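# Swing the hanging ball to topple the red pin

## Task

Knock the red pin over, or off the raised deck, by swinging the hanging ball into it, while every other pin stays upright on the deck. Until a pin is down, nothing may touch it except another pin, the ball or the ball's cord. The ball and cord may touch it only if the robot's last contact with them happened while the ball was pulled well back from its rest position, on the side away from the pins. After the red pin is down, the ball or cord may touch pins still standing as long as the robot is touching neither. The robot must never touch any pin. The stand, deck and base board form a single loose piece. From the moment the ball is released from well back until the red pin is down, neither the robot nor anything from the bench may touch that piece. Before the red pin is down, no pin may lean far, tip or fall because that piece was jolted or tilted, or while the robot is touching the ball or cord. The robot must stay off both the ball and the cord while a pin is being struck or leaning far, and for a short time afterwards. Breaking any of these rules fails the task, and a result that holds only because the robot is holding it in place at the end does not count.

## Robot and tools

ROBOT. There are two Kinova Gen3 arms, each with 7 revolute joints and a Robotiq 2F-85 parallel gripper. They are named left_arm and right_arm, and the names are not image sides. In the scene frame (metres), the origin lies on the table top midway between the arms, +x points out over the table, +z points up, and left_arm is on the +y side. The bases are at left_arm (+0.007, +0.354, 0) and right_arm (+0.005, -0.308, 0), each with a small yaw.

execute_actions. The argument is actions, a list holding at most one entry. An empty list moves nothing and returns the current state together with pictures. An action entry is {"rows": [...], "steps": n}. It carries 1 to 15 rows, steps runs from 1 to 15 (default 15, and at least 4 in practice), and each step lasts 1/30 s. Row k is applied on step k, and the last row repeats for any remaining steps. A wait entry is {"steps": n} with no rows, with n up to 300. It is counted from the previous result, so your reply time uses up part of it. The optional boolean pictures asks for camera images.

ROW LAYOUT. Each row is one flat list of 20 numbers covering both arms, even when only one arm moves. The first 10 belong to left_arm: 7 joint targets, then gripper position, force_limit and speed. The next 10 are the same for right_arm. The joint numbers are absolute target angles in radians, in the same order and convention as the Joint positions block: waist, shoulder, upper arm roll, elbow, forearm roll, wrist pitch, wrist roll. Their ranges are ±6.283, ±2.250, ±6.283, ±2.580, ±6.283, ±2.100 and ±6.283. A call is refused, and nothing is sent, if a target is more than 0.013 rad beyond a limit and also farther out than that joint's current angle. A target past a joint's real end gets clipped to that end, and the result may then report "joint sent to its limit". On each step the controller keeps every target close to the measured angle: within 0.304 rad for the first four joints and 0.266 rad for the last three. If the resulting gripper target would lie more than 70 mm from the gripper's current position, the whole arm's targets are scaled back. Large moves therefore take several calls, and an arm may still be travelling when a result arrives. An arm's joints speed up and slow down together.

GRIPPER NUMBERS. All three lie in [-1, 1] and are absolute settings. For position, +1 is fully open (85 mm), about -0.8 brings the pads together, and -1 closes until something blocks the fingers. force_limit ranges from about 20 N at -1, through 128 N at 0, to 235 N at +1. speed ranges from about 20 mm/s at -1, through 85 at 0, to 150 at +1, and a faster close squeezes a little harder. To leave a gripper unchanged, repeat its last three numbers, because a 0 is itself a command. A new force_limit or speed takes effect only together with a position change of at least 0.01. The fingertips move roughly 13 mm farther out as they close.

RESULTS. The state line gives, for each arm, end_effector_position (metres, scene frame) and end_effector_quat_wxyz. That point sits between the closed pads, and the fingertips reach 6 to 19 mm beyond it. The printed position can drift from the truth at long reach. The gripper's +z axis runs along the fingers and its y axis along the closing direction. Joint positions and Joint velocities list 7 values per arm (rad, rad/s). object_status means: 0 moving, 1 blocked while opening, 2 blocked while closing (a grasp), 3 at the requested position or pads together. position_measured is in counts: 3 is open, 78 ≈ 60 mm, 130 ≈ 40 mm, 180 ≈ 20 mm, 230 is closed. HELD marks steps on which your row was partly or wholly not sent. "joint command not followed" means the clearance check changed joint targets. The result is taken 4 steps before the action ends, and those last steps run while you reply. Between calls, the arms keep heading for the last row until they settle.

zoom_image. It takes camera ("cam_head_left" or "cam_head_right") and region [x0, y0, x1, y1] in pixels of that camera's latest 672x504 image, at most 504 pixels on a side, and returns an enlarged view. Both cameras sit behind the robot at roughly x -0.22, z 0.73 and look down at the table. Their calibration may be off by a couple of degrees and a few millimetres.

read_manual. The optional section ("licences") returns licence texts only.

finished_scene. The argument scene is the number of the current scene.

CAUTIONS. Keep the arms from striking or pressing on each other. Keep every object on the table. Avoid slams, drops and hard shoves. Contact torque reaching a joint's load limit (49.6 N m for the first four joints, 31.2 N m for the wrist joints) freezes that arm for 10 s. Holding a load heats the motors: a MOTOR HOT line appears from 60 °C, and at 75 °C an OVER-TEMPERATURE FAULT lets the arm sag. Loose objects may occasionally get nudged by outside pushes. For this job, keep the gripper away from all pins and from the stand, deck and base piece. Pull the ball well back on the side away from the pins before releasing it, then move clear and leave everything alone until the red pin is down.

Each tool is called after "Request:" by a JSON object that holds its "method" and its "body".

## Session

Request:
{"method": "execute_actions", "body": {"actions": []}}

Request:
{"method": "zoom_image", "body": {"camera": "cam_head_left", "region": [220,0,470,250]}}

Request:
{"method": "zoom_image", "body": {"camera": "cam_head_right", "region": [220,0,470,250]}}

Scene clock: 0.00 s of 3800.00 s.
left_arm: end_effector_position=(+0.0172, +0.1630, +0.2521) position_measured=3 object_status=3 end_effector_quat_wxyz=(+0.161, +0.500, +0.838, +0.149) | right_arm: end_effector_position=(+0.3467, -0.7347, +0.2436) position_measured=3 object_status=3 end_effector_quat_wxyz=(+0.216, +0.176, +0.919, +0.280)
Joint positions: left_arm=[ 1.774 -0.039  0.049  2.187 -0.373  1.277  2.625] | right_arm=[ 1.4    0.799 -0.308  1.123 -0.477  1.47   2.409]
Joint velocities: left_arm=[-0.     0.    -0.     0.    -0.    -0.001  0.   ] | right_arm=[ 0.    -0.001  0.    -0.     0.    -0.     0.   ]
Motor temperatures (°C, as the motors report them): left_arm=[36 32 30 30 36 39 41] | right_arm=[33 30 27 28 33 37 45]

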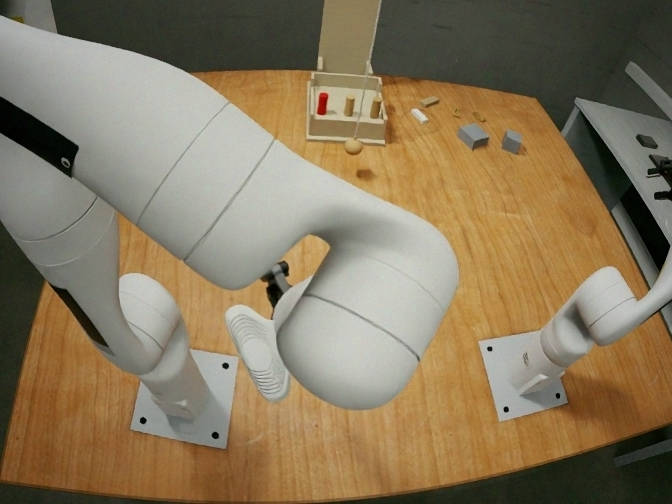

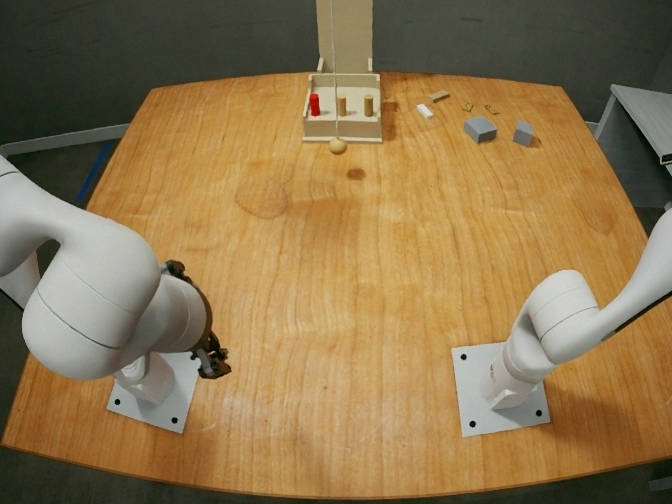

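Region (220, 0, 470, 250) of cam_head_left's 672x504 image, scaled by 2.016, with more detail than that image has.

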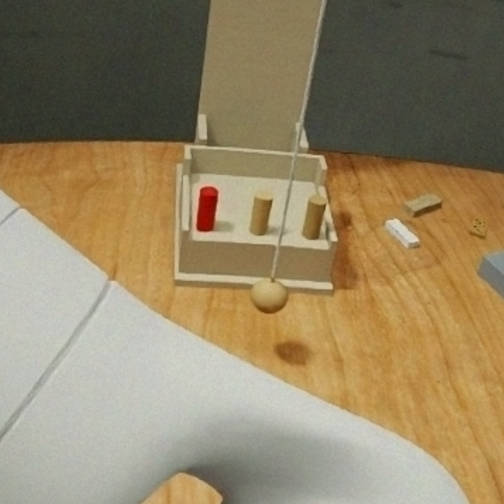

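Region (220, 0, 470, 250) of cam_head_right's 672x504 image, scaled by 2.016, with more detail than that image has.

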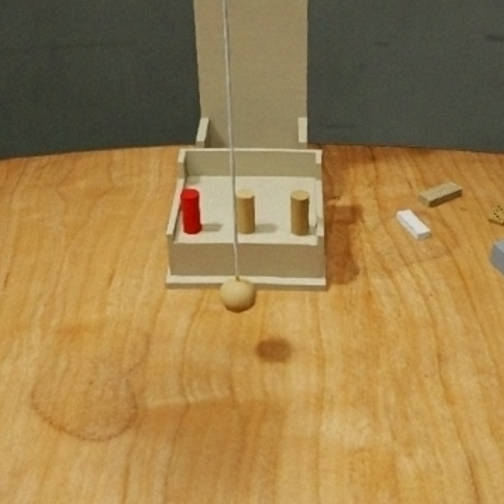

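Request:
{"method": "execute_actions", "body": {"actions": [{"rows":[[1.774,-0.039,0.049,2.187,-0.373,1.277,2.625,1,0,0,-0.53,0.45,0,2.3,0,-0.35,1.571,1,-1,0]]}]}}

Request:
{"method": "execute_actions", "body": {"actions": [{"steps":95}]}}

Scene clock: 0.60 s of 3800.00 s.
left_arm: end_effector_position=(+0.0172, +0.1629, +0.2521) position_measured=3 object_status=3 end_effector_quat_wxyz=(+0.161, +0.500, +0.838, +0.149) | right_arm: end_effector_position=(+0.3192, -0.7015, +0.2213) position_measured=3 object_status=3 end_effector_quat_wxyz=(+0.076, +0.235, +0.963, +0.105)
Joint positions: left_arm=[ 1.774 -0.039  0.049  2.187 -0.373  1.277  2.625] | right_arm=[ 1.102  0.555 -0.085  1.408 -0.227  1.22   2.159]
Joint velocities: left_arm=[ 0.001 -0.    -0.     0.    -0.    -0.001 -0.   ] | right_arm=[-1.324 -0.621  0.57   1.328  1.176 -1.174 -1.174]
Motor temperatures (°C, as the motors report them): left_arm=[36 32 30 30 36 39 41] | right_arm=[33 30 27 28 33 37 45]
Steps of this call (steps 1 to 7: nothing new was sent; steps 8 to 18: the first 11 steps of this action). Readings (joint positions | what the end effector reports):
8: left_arm=[1.774 -0.039 0.049 2.187 -0.373 1.277 2.625] | right_arm=[1.398 0.797 -0.307 1.124 -0.476 1.469 2.408] | left_arm position_measured=3 object_status=3 | right_arm position_measured=3 object_status=3
9: left_arm=[1.774 -0.039 0.049 2.187 -0.373 1.277 2.625] | right_arm=[1.391 0.790 -0.301 1.130 -0.471 1.465 2.404] | left_arm position_measured=3 object_status=3 | right_arm position_measured=3 object_status=3
11: left_arm=[1.774 -0.039 0.049 2.187 -0.373 1.277 2.625] | right_arm=[1.360 0.760 -0.274 1.157 -0.448 1.441 2.381] | left_arm position_measured=3 object_status=3 | right_arm position_measured=3 object_status=3
15: left_arm=[1.774 -0.039 0.049 2.187 -0.373 1.277 2.625] | right_arm=[1.234 0.638 -0.161 1.279 -0.342 1.335 2.275] | left_arm position_measured=3 object_status=3 | right_arm position_measured=3 object_status=3
18: the state above

Scene clock: 3.77 s of 3800.00 s.
left_arm: end_effector_position=(+0.0172, +0.1629, +0.2521) position_measured=3 object_status=3 end_effector_quat_wxyz=(+0.161, +0.500, +0.838, +0.149) | right_arm: end_effector_position=(+0.4493, -0.0496, +0.1436) position_measured=3 object_status=3 end_effector_quat_wxyz=(+0.347, -0.265, +0.894, +0.103)
Joint positions: left_arm=[ 1.774 -0.039  0.049  2.187 -0.373  1.277  2.625] | right_arm=[-0.53   0.45   0.     2.3   -0.    -0.35   1.571]
Joint velocities: left_arm=[ 0.001 -0.     0.     0.001  0.001  0.002 -0.001] | right_arm=[-0.     0.    -0.001 -0.     0.     0.001 -0.   ]
Motor temperatures (°C, as the motors report them): left_arm=[36 32 30 30 36 39 41] | right_arm=[33 30 27 28 33 37 45]
Kept back: nothing.
Steps of this call (steps 1 to 4: the last 4 steps of your previous action; steps 5 to 75: the robot went on to your last target; steps 76 to 95: nothing new was sent). Readings (joint positions | what the end effector reports):
1: left_arm=[1.774 -0.039 0.049 2.187 -0.373 1.277 2.625] | right_arm=[1.058 0.536 -0.068 1.453 -0.188 1.180 2.120] | left_arm position_measured=3 object_status=3 | right_arm position_measured=3 object_status=3
2: left_arm=[1.774 -0.039 0.049 2.187 -0.373 1.277 2.625] | right_arm=[1.016 0.521 -0.055 1.496 -0.152 1.142 2.081] | left_arm position_measured=3 object_status=3 | right_arm position_measured=3 object_status=3
4: left_arm=[1.774 -0.039 0.049 2.187 -0.373 1.277 2.625] | right_arm=[0.942 0.500 -0.036 1.572 -0.100 1.075 2.014] | left_arm position_measured=3 object_status=3 | right_arm position_measured=3 object_status=3
8: left_arm=[1.774 -0.039 0.049 2.187 -0.373 1.277 2.625] | right_arm=[0.814 0.479 -0.019 1.702 -0.051 0.960 1.899] | left_arm position_measured=3 object_status=3 | right_arm position_measured=3 object_status=3
95: the state above
All arms were judged still, so your last target was given up. Only a new action makes them travel on or press farther. Fingers that are still opening or closing keep moving.

Request:
{"method": "execute_actions", "body": {"actions": [{"rows":[[1.774,-0.039,0.049,2.187,-0.373,1.277,2.625,1,0,0,-0.53,0.709,0,1.975,0,-0.284,1.571,1,-1,0]]}]}}

Request:
{"method": "execute_actions", "body": {"actions": [{"steps":14}]}}

Request:
{"method": "execute_actions", "body": {"actions": [{"rows":[[1.774,-0.039,0.049,2.187,-0.373,1.277,2.625,1,0,0,-0.53,0.709,0,1.975,0,-0.284,1.571,-1,-1,0]]}]}}

Request:
{"method": "execute_actions", "body": {"actions": [{"steps":15}], "pictures": true}}

Request:
{"method": "zoom_image", "body": {"camera": "cam_head_left", "region": [220,0,470,250]}}

Request:
{"method": "zoom_image", "body": {"camera": "cam_head_right", "region": [220,0,470,250]}}

Scene clock: 4.43 s of 3800.00 s.
left_arm: end_effector_position=(+0.0172, +0.1629, +0.2521) position_measured=3 object_status=3 end_effector_quat_wxyz=(+0.161, +0.500, +0.838, +0.149) | right_arm: end_effector_position=(+0.5211, -0.0029, +0.1047) position_measured=3 object_status=3 end_effector_quat_wxyz=(+0.346, -0.265, +0.894, +0.102)
Joint positions: left_arm=[ 1.774 -0.039  0.049  2.187 -0.373  1.277  2.625] | right_arm=[-0.53   0.652 -0.     2.049  0.    -0.299  1.571]
Joint velocities: left_arm=[-0.     0.     0.    -0.    -0.    -0.001 -0.   ] | right_arm=[-0.002  0.584 -0.001 -0.831  0.     0.161  0.   ]
Motor temperatures (°C, as the motors report them): left_arm=[36 32 30 30 36 39 41] | right_arm=[33 30 27 28 33 37 45]
Steps of this call (steps 1 to 9: nothing new was sent; steps 10 to 20: the first 11 steps of this action). Readings (joint positions | what the end effector reports):
10: left_arm=[1.774 -0.039 0.049 2.187 -0.373 1.277 2.625] | right_arm=[-0.530 0.451 0.000 2.299 0.000 -0.350 1.571] | left_arm position_measured=3 object_status=3 | right_arm position_measured=3 object_status=3
11: left_arm=[1.774 -0.039 0.049 2.187 -0.373 1.277 2.625] | right_arm=[-0.530 0.457 0.000 2.294 0.000 -0.349 1.571] | left_arm position_measured=3 object_status=3 | right_arm position_measured=3 object_status=3
13: left_arm=[1.774 -0.039 0.049 2.187 -0.373 1.277 2.625] | right_arm=[-0.530 0.483 0.000 2.267 -0.000 -0.342 1.571] | left_arm position_measured=3 object_status=3 | right_arm position_measured=3 object_status=3
17: left_arm=[1.774 -0.039 0.049 2.187 -0.373 1.277 2.625] | right_arm=[-0.530 0.581 0.000 2.148 -0.000 -0.318 1.571] | left_arm position_measured=3 object_status=3 | right_arm position_measured=3 object_status=3
20: the state above

Scene clock: 4.90 s of 3800.00 s.
left_arm: end_effector_position=(+0.0172, +0.1629, +0.2521) position_measured=3 object_status=3 end_effector_quat_wxyz=(+0.161, +0.500, +0.838, +0.149) | right_arm: end_effector_position=(+0.5415, +0.0103, +0.0929) position_measured=3 object_status=3 end_effector_quat_wxyz=(+0.348, -0.265, +0.894, +0.103)
Joint positions: left_arm=[ 1.774 -0.039  0.049  2.187 -0.373  1.277  2.625] | right_arm=[-0.53   0.708 -0.     1.975 -0.    -0.284  1.571]
Joint velocities: left_arm=[ 0.003  0.     0.    -0.     0.001  0.    -0.001] | right_arm=[-0.     0.005 -0.    -0.001 -0.     0.    -0.   ]
Motor temperatures (°C, as the motors report them): left_arm=[36 32 30 30 36 39 41] | right_arm=[33 30 27 28 33 37 45]
Kept back: nothing.
Steps of this call (steps 1 to 4: the last 4 steps of your previous action; steps 5 to 14: the robot went on to your last target). Readings (joint positions | what the end effector reports):
1: left_arm=[1.774 -0.039 0.049 2.187 -0.373 1.277 2.625] | right_arm=[-0.530 0.670 -0.000 2.024 0.000 -0.294 1.571] | left_arm position_measured=3 object_status=3 | right_arm position_measured=3 object_status=3
2: left_arm=[1.774 -0.039 0.049 2.187 -0.373 1.277 2.625] | right_arm=[-0.530 0.684 -0.000 2.004 0.000 -0.290 1.571] | left_arm position_measured=3 object_status=3 | right_arm position_measured=3 object_status=3
4: left_arm=[1.774 -0.039 0.049 2.187 -0.373 1.277 2.625] | right_arm=[-0.530 0.699 -0.000 1.981 0.000 -0.285 1.571] | left_arm position_measured=3 object_status=3 | right_arm position_measured=3 object_status=3
8: left_arm=[1.774 -0.039 0.049 2.187 -0.373 1.277 2.625] | right_arm=[-0.530 0.705 -0.000 1.975 -0.000 -0.284 1.571] | left_arm position_measured=3 object_status=3 | right_arm position_measured=3 object_status=3
14: the state above

Scene clock: 5.27 s of 3800.00 s.
left_arm: end_effector_position=(+0.0172, +0.1629, +0.2521) position_measured=3 object_status=3 end_effector_quat_wxyz=(+0.161, +0.500, +0.838, +0.149) | right_arm: end_effector_position=(+0.5414, +0.0102, +0.0926) position_measured=66 object_status=0 end_effector_quat_wxyz=(+0.347, -0.265, +0.894, +0.103)
Joint positions: left_arm=[ 1.774 -0.039  0.049  2.187 -0.373  1.277  2.625] | right_arm=[-0.53   0.709  0.     1.975 -0.    -0.284  1.571]
Joint velocities: left_arm=[ 0.     0.    -0.    -0.    -0.     0.002 -0.   ] | right_arm=[ 0.     0.     0.    -0.    -0.    -0.001  0.   ]
Motor temperatures (°C, as the motors report them): left_arm=[36 32 30 30 36 39 41] | right_arm=[33 30 27 28 33 37 45]
Steps of this call (steps 1 to 11: the first 11 steps of this action). Readings (joint positions | what the end effector reports):
1: left_arm=[1.774 -0.039 0.049 2.187 -0.373 1.277 2.625] | right_arm=[-0.530 0.709 -0.000 1.975 -0.000 -0.284 1.571] | left_arm position_measured=3 object_status=3 | right_arm position_measured=3 object_status=0
2: left_arm=[1.774 -0.039 0.049 2.187 -0.373 1.277 2.625] | right_arm=[-0.530 0.709 0.000 1.975 -0.000 -0.284 1.571] | left_arm position_measured=3 object_status=3 | right_arm position_measured=4 object_status=0
4: left_arm=[1.774 -0.039 0.049 2.187 -0.373 1.277 2.625] | right_arm=[-0.530 0.709 0.000 1.975 -0.000 -0.284 1.571] | left_arm position_measured=3 object_status=3 | right_arm position_measured=15 object_status=0
8: left_arm=[1.774 -0.039 0.049 2.187 -0.373 1.277 2.625] | right_arm=[-0.530 0.709 0.000 1.975 -0.000 -0.284 1.571] | left_arm position_measured=3 object_status=3 | right_arm position_measured=43 object_status=0
11: the state above

Scene clock: 5.77 s of 3800.00 s.
left_arm: end_effector_position=(+0.0172, +0.1629, +0.2521) position_measured=3 object_status=3 end_effector_quat_wxyz=(+0.161, +0.500, +0.838, +0.149) | right_arm: end_effector_position=(+0.5415, +0.0102, +0.0927) position_measured=125 object_status=2 end_effector_quat_wxyz=(+0.348, -0.265, +0.894, +0.103)
Joint positions: left_arm=[ 1.774 -0.039  0.049  2.187 -0.373  1.277  2.625] | right_arm=[-0.53   0.709  0.     1.975 -0.    -0.284  1.571]
Joint velocities: left_arm=[-0.001  0.    -0.     0.001 -0.    -0.    -0.   ] | right_arm=[ 0.     0.     0.002  0.    -0.    -0.    -0.   ]
Motor temperatures (°C, as the motors report them): left_arm=[36 32 30 30 36 39 41] | right_arm=[33 30 27 28 33 37 45]
Kept back: nothing.
Steps of this call (steps 1 to 4: the last 4 steps of your previous action; steps 5 to 15: the robot went on to your last target). Readings (joint positions | what the end effector reports):
1: left_arm=[1.774 -0.039 0.049 2.187 -0.373 1.277 2.625] | right_arm=[-0.530 0.709 0.000 1.975 -0.000 -0.284 1.571] | left_arm position_measured=3 object_status=3 | right_arm position_measured=73 object_status=0
2: left_arm=[1.774 -0.039 0.049 2.187 -0.373 1.277 2.625] | right_arm=[-0.530 0.709 0.000 1.975 -0.000 -0.284 1.571] | left_arm position_measured=3 object_status=3 | right_arm position_measured=81 object_status=0
4: left_arm=[1.774 -0.039 0.049 2.187 -0.373 1.277 2.625] | right_arm=[-0.530 0.709 0.000 1.975 -0.000 -0.284 1.571] | left_arm position_measured=3 object_status=3 | right_arm position_measured=96 object_status=0
8: left_arm=[1.774 -0.039 0.049 2.187 -0.373 1.277 2.625] | right_arm=[-0.530 0.709 0.000 1.975 -0.000 -0.284 1.571] | left_arm position_measured=3 object_status=3 | right_arm position_measured=125 object_status=0
15: the state above
All arms were judged still, so your last target was given up. Only a new action makes them travel on or press farther. Fingers that are still opening or closing keep moving.

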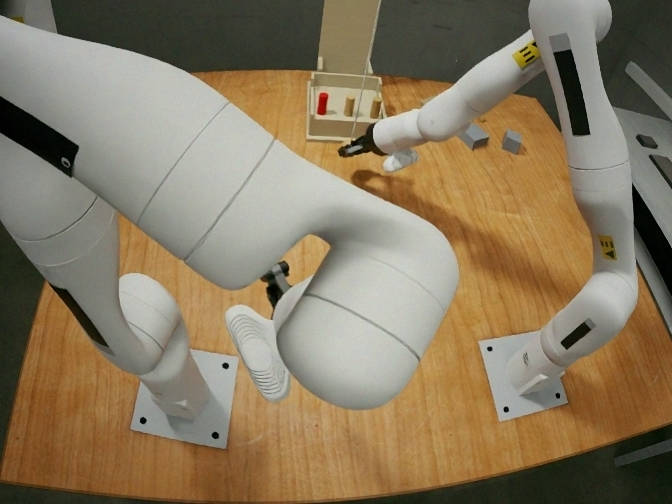

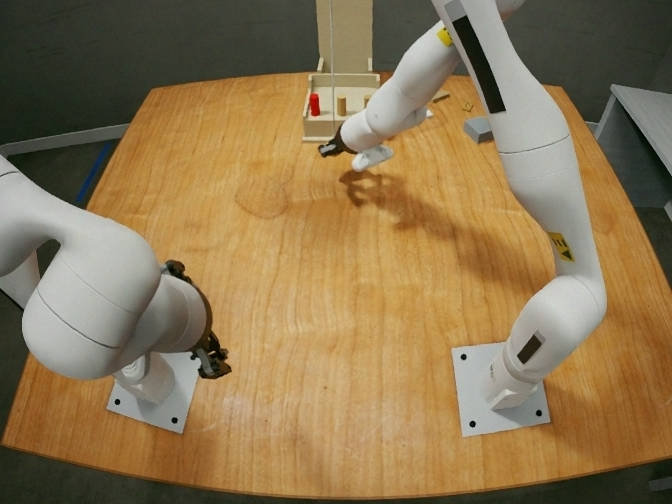

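Region (220, 0, 470, 250) of cam_head_left's 672x504 image, scaled by 2.016, with more detail than that image has.

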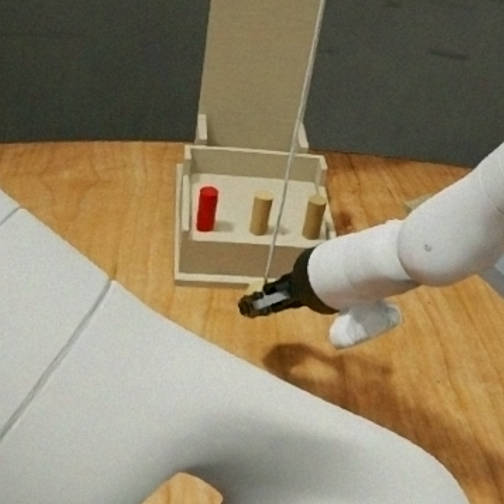

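Region (220, 0, 470, 250) of cam_head_right's 672x504 image, scaled by 2.016, with more detail than that image has.

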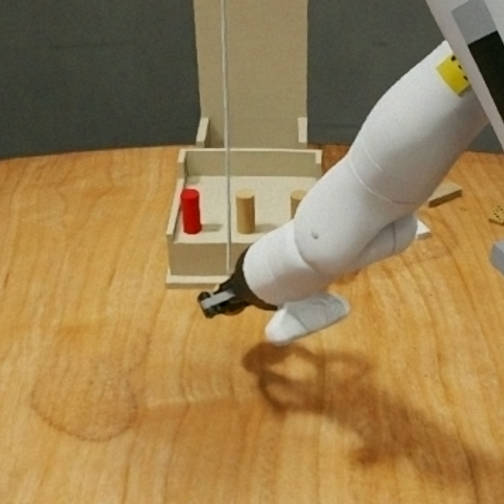

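Request:
{"method": "execute_actions", "body": {"actions": [{"rows":[[1.774,-0.039,0.049,2.187,-0.373,1.277,2.625,1,0,0,-0.626,0.178,0,2.493,0,-0.13,1.571,-1,-1,0]]}]}}

Request:
{"method": "execute_actions", "body": {"actions": [{"steps":28}]}}

Request:
{"method": "execute_actions", "body": {"actions": [{"rows":[[1.774,-0.039,0.049,2.187,-0.373,1.277,2.625,1,0,0,-0.626,0.178,0,2.493,0,-0.13,1.571,1,-1,1]],"steps":12}]}}

Request:
{"method": "execute_actions", "body": {"actions": [{"rows":[[1.774,-0.039,0.049,2.187,-0.373,1.277,2.625,1,0,0,-0.1,0.178,0,2.493,0,0.1,1.571,1,-1,1]],"steps":10}], "pictures": true}}

Request:
{"method": "execute_actions", "body": {"actions": [{"steps":90}], "pictures": true}}

Scene clock: 6.37 s of 3800.00 s.
left_arm: end_effector_position=(+0.0172, +0.1629, +0.2521) position_measured=3 object_status=3 end_effector_quat_wxyz=(+0.161, +0.500, +0.838, +0.149) | right_arm: end_effector_position=(+0.4415, -0.0186, +0.1335) position_measured=125 object_status=2 end_effector_quat_wxyz=(+0.308, -0.295, +0.899, +0.101)
Joint positions: left_arm=[ 1.774 -0.039  0.049  2.187 -0.373  1.277  2.625] | right_arm=[-0.587  0.47  -0.     2.205  0.    -0.193  1.571]
Joint velocities: left_arm=[ 0.    -0.     0.    -0.    -0.001 -0.001  0.001] | right_arm=[-0.134 -0.908  0.002  0.902 -0.     0.23   0.   ]
Motor temperatures (°C, as the motors report them): left_arm=[36 32 30 30 36 39 41] | right_arm=[33 30 27 28 33 37 45]
Steps of this call (steps 1 to 7: nothing new was sent; steps 8 to 18: the first 11 steps of this action). Readings (joint positions | what the end effector reports):
8: left_arm=[1.774 -0.039 0.049 2.187 -0.373 1.277 2.625] | right_arm=[-0.530 0.707 0.000 1.976 -0.000 -0.284 1.571] | left_arm position_measured=3 object_status=3 | right_arm position_measured=125 object_status=2
9: left_arm=[1.774 -0.039 0.049 2.187 -0.373 1.277 2.625] | right_arm=[-0.533 0.701 0.001 1.982 -0.000 -0.281 1.571] | left_arm position_measured=3 object_status=3 | right_arm position_measured=125 object_status=2
11: left_arm=[1.774 -0.039 0.049 2.187 -0.373 1.277 2.625] | right_arm=[-0.542 0.670 0.001 2.009 -0.000 -0.268 1.571] | left_arm position_measured=3 object_status=3 | right_arm position_measured=125 object_status=2
15: left_arm=[1.774 -0.039 0.049 2.187 -0.373 1.277 2.625] | right_arm=[-0.572 0.559 -0.000 2.116 0.000 -0.221 1.571] | left_arm position_measured=3 object_status=3 | right_arm position_measured=125 object_status=2
18: the state above

Scene clock: 7.30 s of 3800.00 s.
left_arm: end_effector_position=(+0.0172, +0.1629, +0.2521) position_measured=3 object_status=3 end_effector_quat_wxyz=(+0.161, +0.500, +0.838, +0.149) | right_arm: end_effector_position=(+0.3282, -0.0831, +0.1618) position_measured=125 object_status=2 end_effector_quat_wxyz=(+0.279, -0.315, +0.902, +0.097)
Joint positions: left_arm=[ 1.774 -0.039  0.049  2.187 -0.373  1.277  2.625] | right_arm=[-0.626  0.178  0.     2.493 -0.    -0.13   1.571]
Joint velocities: left_arm=[ 0.     0.001 -0.    -0.     0.    -0.001  0.   ] | right_arm=[-0.    -0.003  0.001  0.     0.     0.     0.   ]
Motor temperatures (°C, as the motors report them): left_arm=[36 32 30 30 36 39 41] | right_arm=[33 30 27 28 33 37 45]
Kept back: nothing.
Steps of this call (steps 1 to 4: the last 4 steps of your previous action; steps 5 to 28: the robot went on to your last target). Readings (joint positions | what the end effector reports):
1: left_arm=[1.774 -0.039 0.049 2.187 -0.373 1.277 2.625] | right_arm=[-0.592 0.439 -0.000 2.235 0.000 -0.186 1.571] | left_arm position_measured=3 object_status=3 | right_arm position_measured=125 object_status=2
2: left_arm=[1.774 -0.039 0.049 2.187 -0.373 1.277 2.625] | right_arm=[-0.596 0.409 -0.000 2.265 0.000 -0.179 1.571] | left_arm position_measured=3 object_status=3 | right_arm position_measured=125 object_status=2
4: left_arm=[1.774 -0.039 0.049 2.187 -0.373 1.277 2.625] | right_arm=[-0.604 0.347 -0.000 2.326 0.000 -0.166 1.571] | left_arm position_measured=3 object_status=3 | right_arm position_measured=125 object_status=2
8: left_arm=[1.774 -0.039 0.049 2.187 -0.373 1.277 2.625] | right_arm=[-0.619 0.234 -0.000 2.440 0.000 -0.141 1.571] | left_arm position_measured=3 object_status=3 | right_arm position_measured=125 object_status=2
28: the state above

Scene clock: 7.57 s of 3800.00 s.
left_arm: end_effector_position=(+0.0172, +0.1629, +0.2521) position_measured=3 object_status=3 end_effector_quat_wxyz=(+0.161, +0.500, +0.838, +0.149) | right_arm: end_effector_position=(+0.3283, -0.0830, +0.1619) position_measured=55 object_status=0 end_effector_quat_wxyz=(+0.279, -0.315, +0.902, +0.097)
Joint positions: left_arm=[ 1.774 -0.039  0.049  2.187 -0.373  1.277  2.625] | right_arm=[-0.626  0.178 -0.     2.493 -0.    -0.13   1.571]
Joint velocities: left_arm=[ 0.     0.     0.    -0.001 -0.    -0.    -0.   ] | right_arm=[-0.    -0.002  0.001  0.     0.    -0.     0.   ]
Motor temperatures (°C, as the motors report them): left_arm=[36 32 30 30 36 39 41] | right_arm=[33 30 27 28 33 37 45]
Steps of this call (steps 1 to 8: the first 8 steps of this action). Readings (joint positions | what the end effector reports):
1: left_arm=[1.774 -0.039 0.049 2.187 -0.373 1.277 2.625] | right_arm=[-0.626 0.178 0.000 2.493 -0.000 -0.130 1.571] | left_arm position_measured=3 object_status=3 | right_arm position_measured=125 object_status=0
2: left_arm=[1.774 -0.039 0.049 2.187 -0.373 1.277 2.625] | right_arm=[-0.626 0.178 0.000 2.493 -0.000 -0.130 1.571] | left_arm position_measured=3 object_status=3 | right_arm position_measured=123 object_status=0
4: left_arm=[1.774 -0.039 0.049 2.187 -0.373 1.277 2.625] | right_arm=[-0.626 0.178 -0.000 2.493 -0.000 -0.130 1.571] | left_arm position_measured=3 object_status=3 | right_arm position_measured=105 object_status=0
8: the state above

Scene clock: 7.90 s of 3800.00 s.
left_arm: end_effector_position=(+0.0172, +0.1629, +0.2521) position_measured=3 object_status=3 end_effector_quat_wxyz=(+0.161, +0.500, +0.838, +0.149) | right_arm: end_effector_position=(+0.3346, -0.1217, +0.1521) position_measured=3 object_status=0 end_effector_quat_wxyz=(+0.256, -0.276, +0.923, +0.077)
Joint positions: left_arm=[ 1.774 -0.039  0.049  2.187 -0.373  1.277  2.625] | right_arm=[-0.533  0.178 -0.001  2.492  0.    -0.07   1.571]
Joint velocities: left_arm=[ 0.001  0.    -0.    -0.    -0.001  0.001 -0.   ] | right_arm=[ 0.942 -0.    -0.001 -0.002 -0.     0.631  0.   ]
Motor temperatures (°C, as the motors report them): left_arm=[36 32 30 30 36 39 41] | right_arm=[33 30 27 28 33 37 45]
Steps of this call (steps 1 to 4: the last 4 steps of your previous action; steps 5 to 10: the first 6 steps of this action). Readings (joint positions | what the end effector reports):
5: left_arm=[1.774 -0.039 0.049 2.187 -0.373 1.277 2.625] | right_arm=[-0.624 0.178 -0.000 2.493 0.000 -0.129 1.571] | left_arm position_measured=3 object_status=3 | right_arm position_measured=7 object_status=0
6: left_arm=[1.774 -0.039 0.049 2.187 -0.373 1.277 2.625] | right_arm=[-0.617 0.178 -0.001 2.493 0.000 -0.126 1.571] | left_arm position_measured=3 object_status=3 | right_arm position_measured=5 object_status=0
8: left_arm=[1.774 -0.039 0.049 2.187 -0.373 1.277 2.625] | right_arm=[-0.586 0.178 -0.001 2.492 0.000 -0.106 1.571] | left_arm position_measured=3 object_status=3 | right_arm position_measured=4 object_status=0
10: the state above

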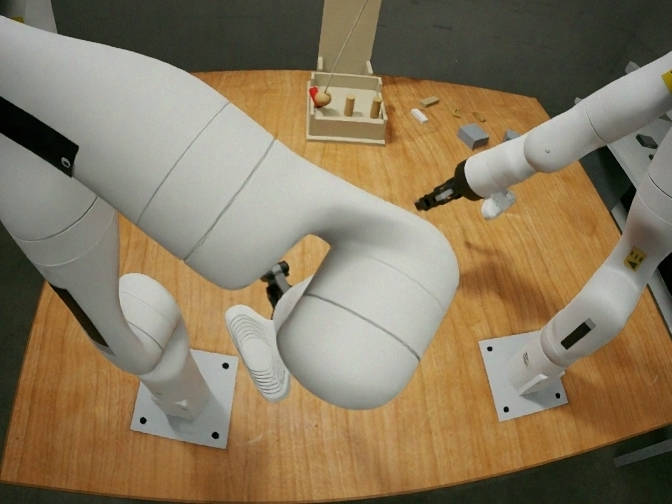

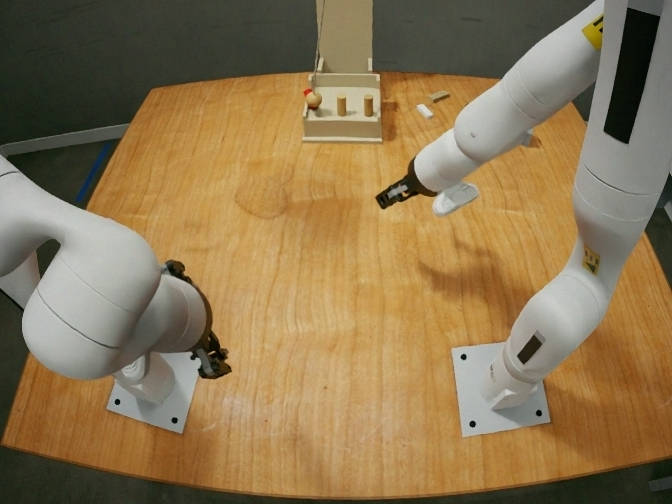

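Scene clock: 10.90 s of 3800.00 s.
left_arm: end_effector_position=(+0.0172, +0.1629, +0.2521) position_measured=3 object_status=3 end_effector_quat_wxyz=(+0.161, +0.500, +0.838, +0.149) | right_arm: end_effector_position=(+0.3351, -0.2848, +0.1286) position_measured=3 object_status=3 end_effector_quat_wxyz=(+0.184, -0.072, +0.980, +0.013)
Joint positions: left_arm=[ 1.774 -0.039  0.049  2.187 -0.373  1.277  2.625] | right_arm=[-0.1    0.178  0.     2.493  0.     0.1    1.571]
Joint velocities: left_arm=[-0.002 -0.     0.    -0.    -0.     0.001  0.   ] | right_arm=[-0. -0.  0.  0. -0.  0.  0.]
Motor temperatures (°C, as the motors report them): left_arm=[36 32 30 30 36 39 41] | right_arm=[33 30 27 28 33 37 45]
Kept back: nothing.
Steps of this call (steps 1 to 4: the last 4 steps of your previous action; steps 5 to 45: the robot went on to your last target; steps 46 to 90: nothing new was sent). Readings (joint positions | what the end effector reports):
1: left_arm=[1.774 -0.039 0.049 2.187 -0.373 1.277 2.625] | right_arm=[-0.500 0.178 -0.001 2.492 0.000 -0.049 1.571] | left_arm position_measured=3 object_status=3 | right_arm position_measured=3 object_status=0
2: left_arm=[1.774 -0.039 0.049 2.187 -0.373 1.277 2.625] | right_arm=[-0.467 0.178 -0.001 2.492 0.000 -0.030 1.571] | left_arm position_measured=3 object_status=3 | right_arm position_measured=3 object_status=0
4: left_arm=[1.774 -0.039 0.049 2.187 -0.373 1.277 2.625] | right_arm=[-0.399 0.178 -0.000 2.493 0.000 0.002 1.571] | left_arm position_measured=3 object_status=3 | right_arm position_measured=3 object_status=0
8: left_arm=[1.774 -0.039 0.049 2.187 -0.373 1.277 2.625] | right_arm=[-0.256 0.178 -0.000 2.492 0.000 0.050 1.571] | left_arm position_measured=3 object_status=3 | right_arm position_measured=3 object_status=3
90: the state above
All arms were judged still, so your last target was given up. Only a new action makes them travel on or press farther. Fingers that are still opening or closing keep moving.

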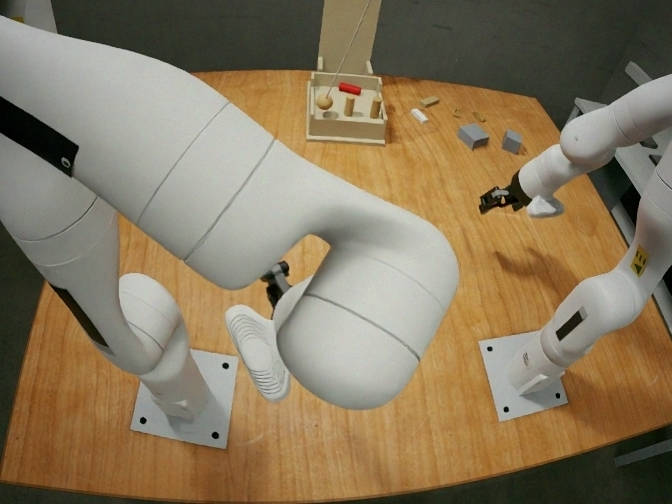

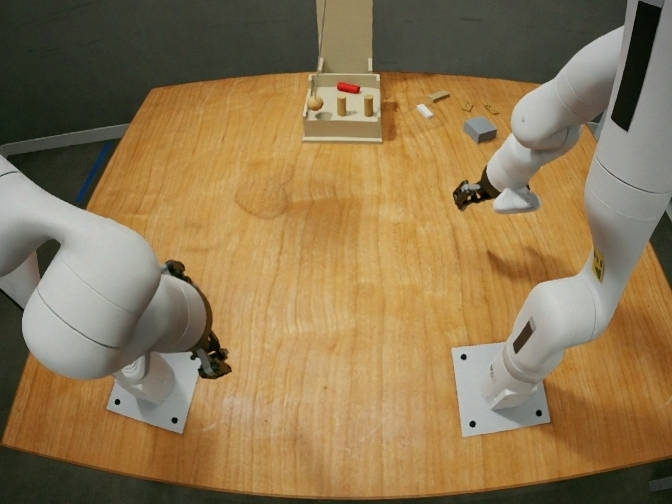

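Request:
{"method": "finished_scene", "body": {"scene": 2}}

The scene is finished: the task was done.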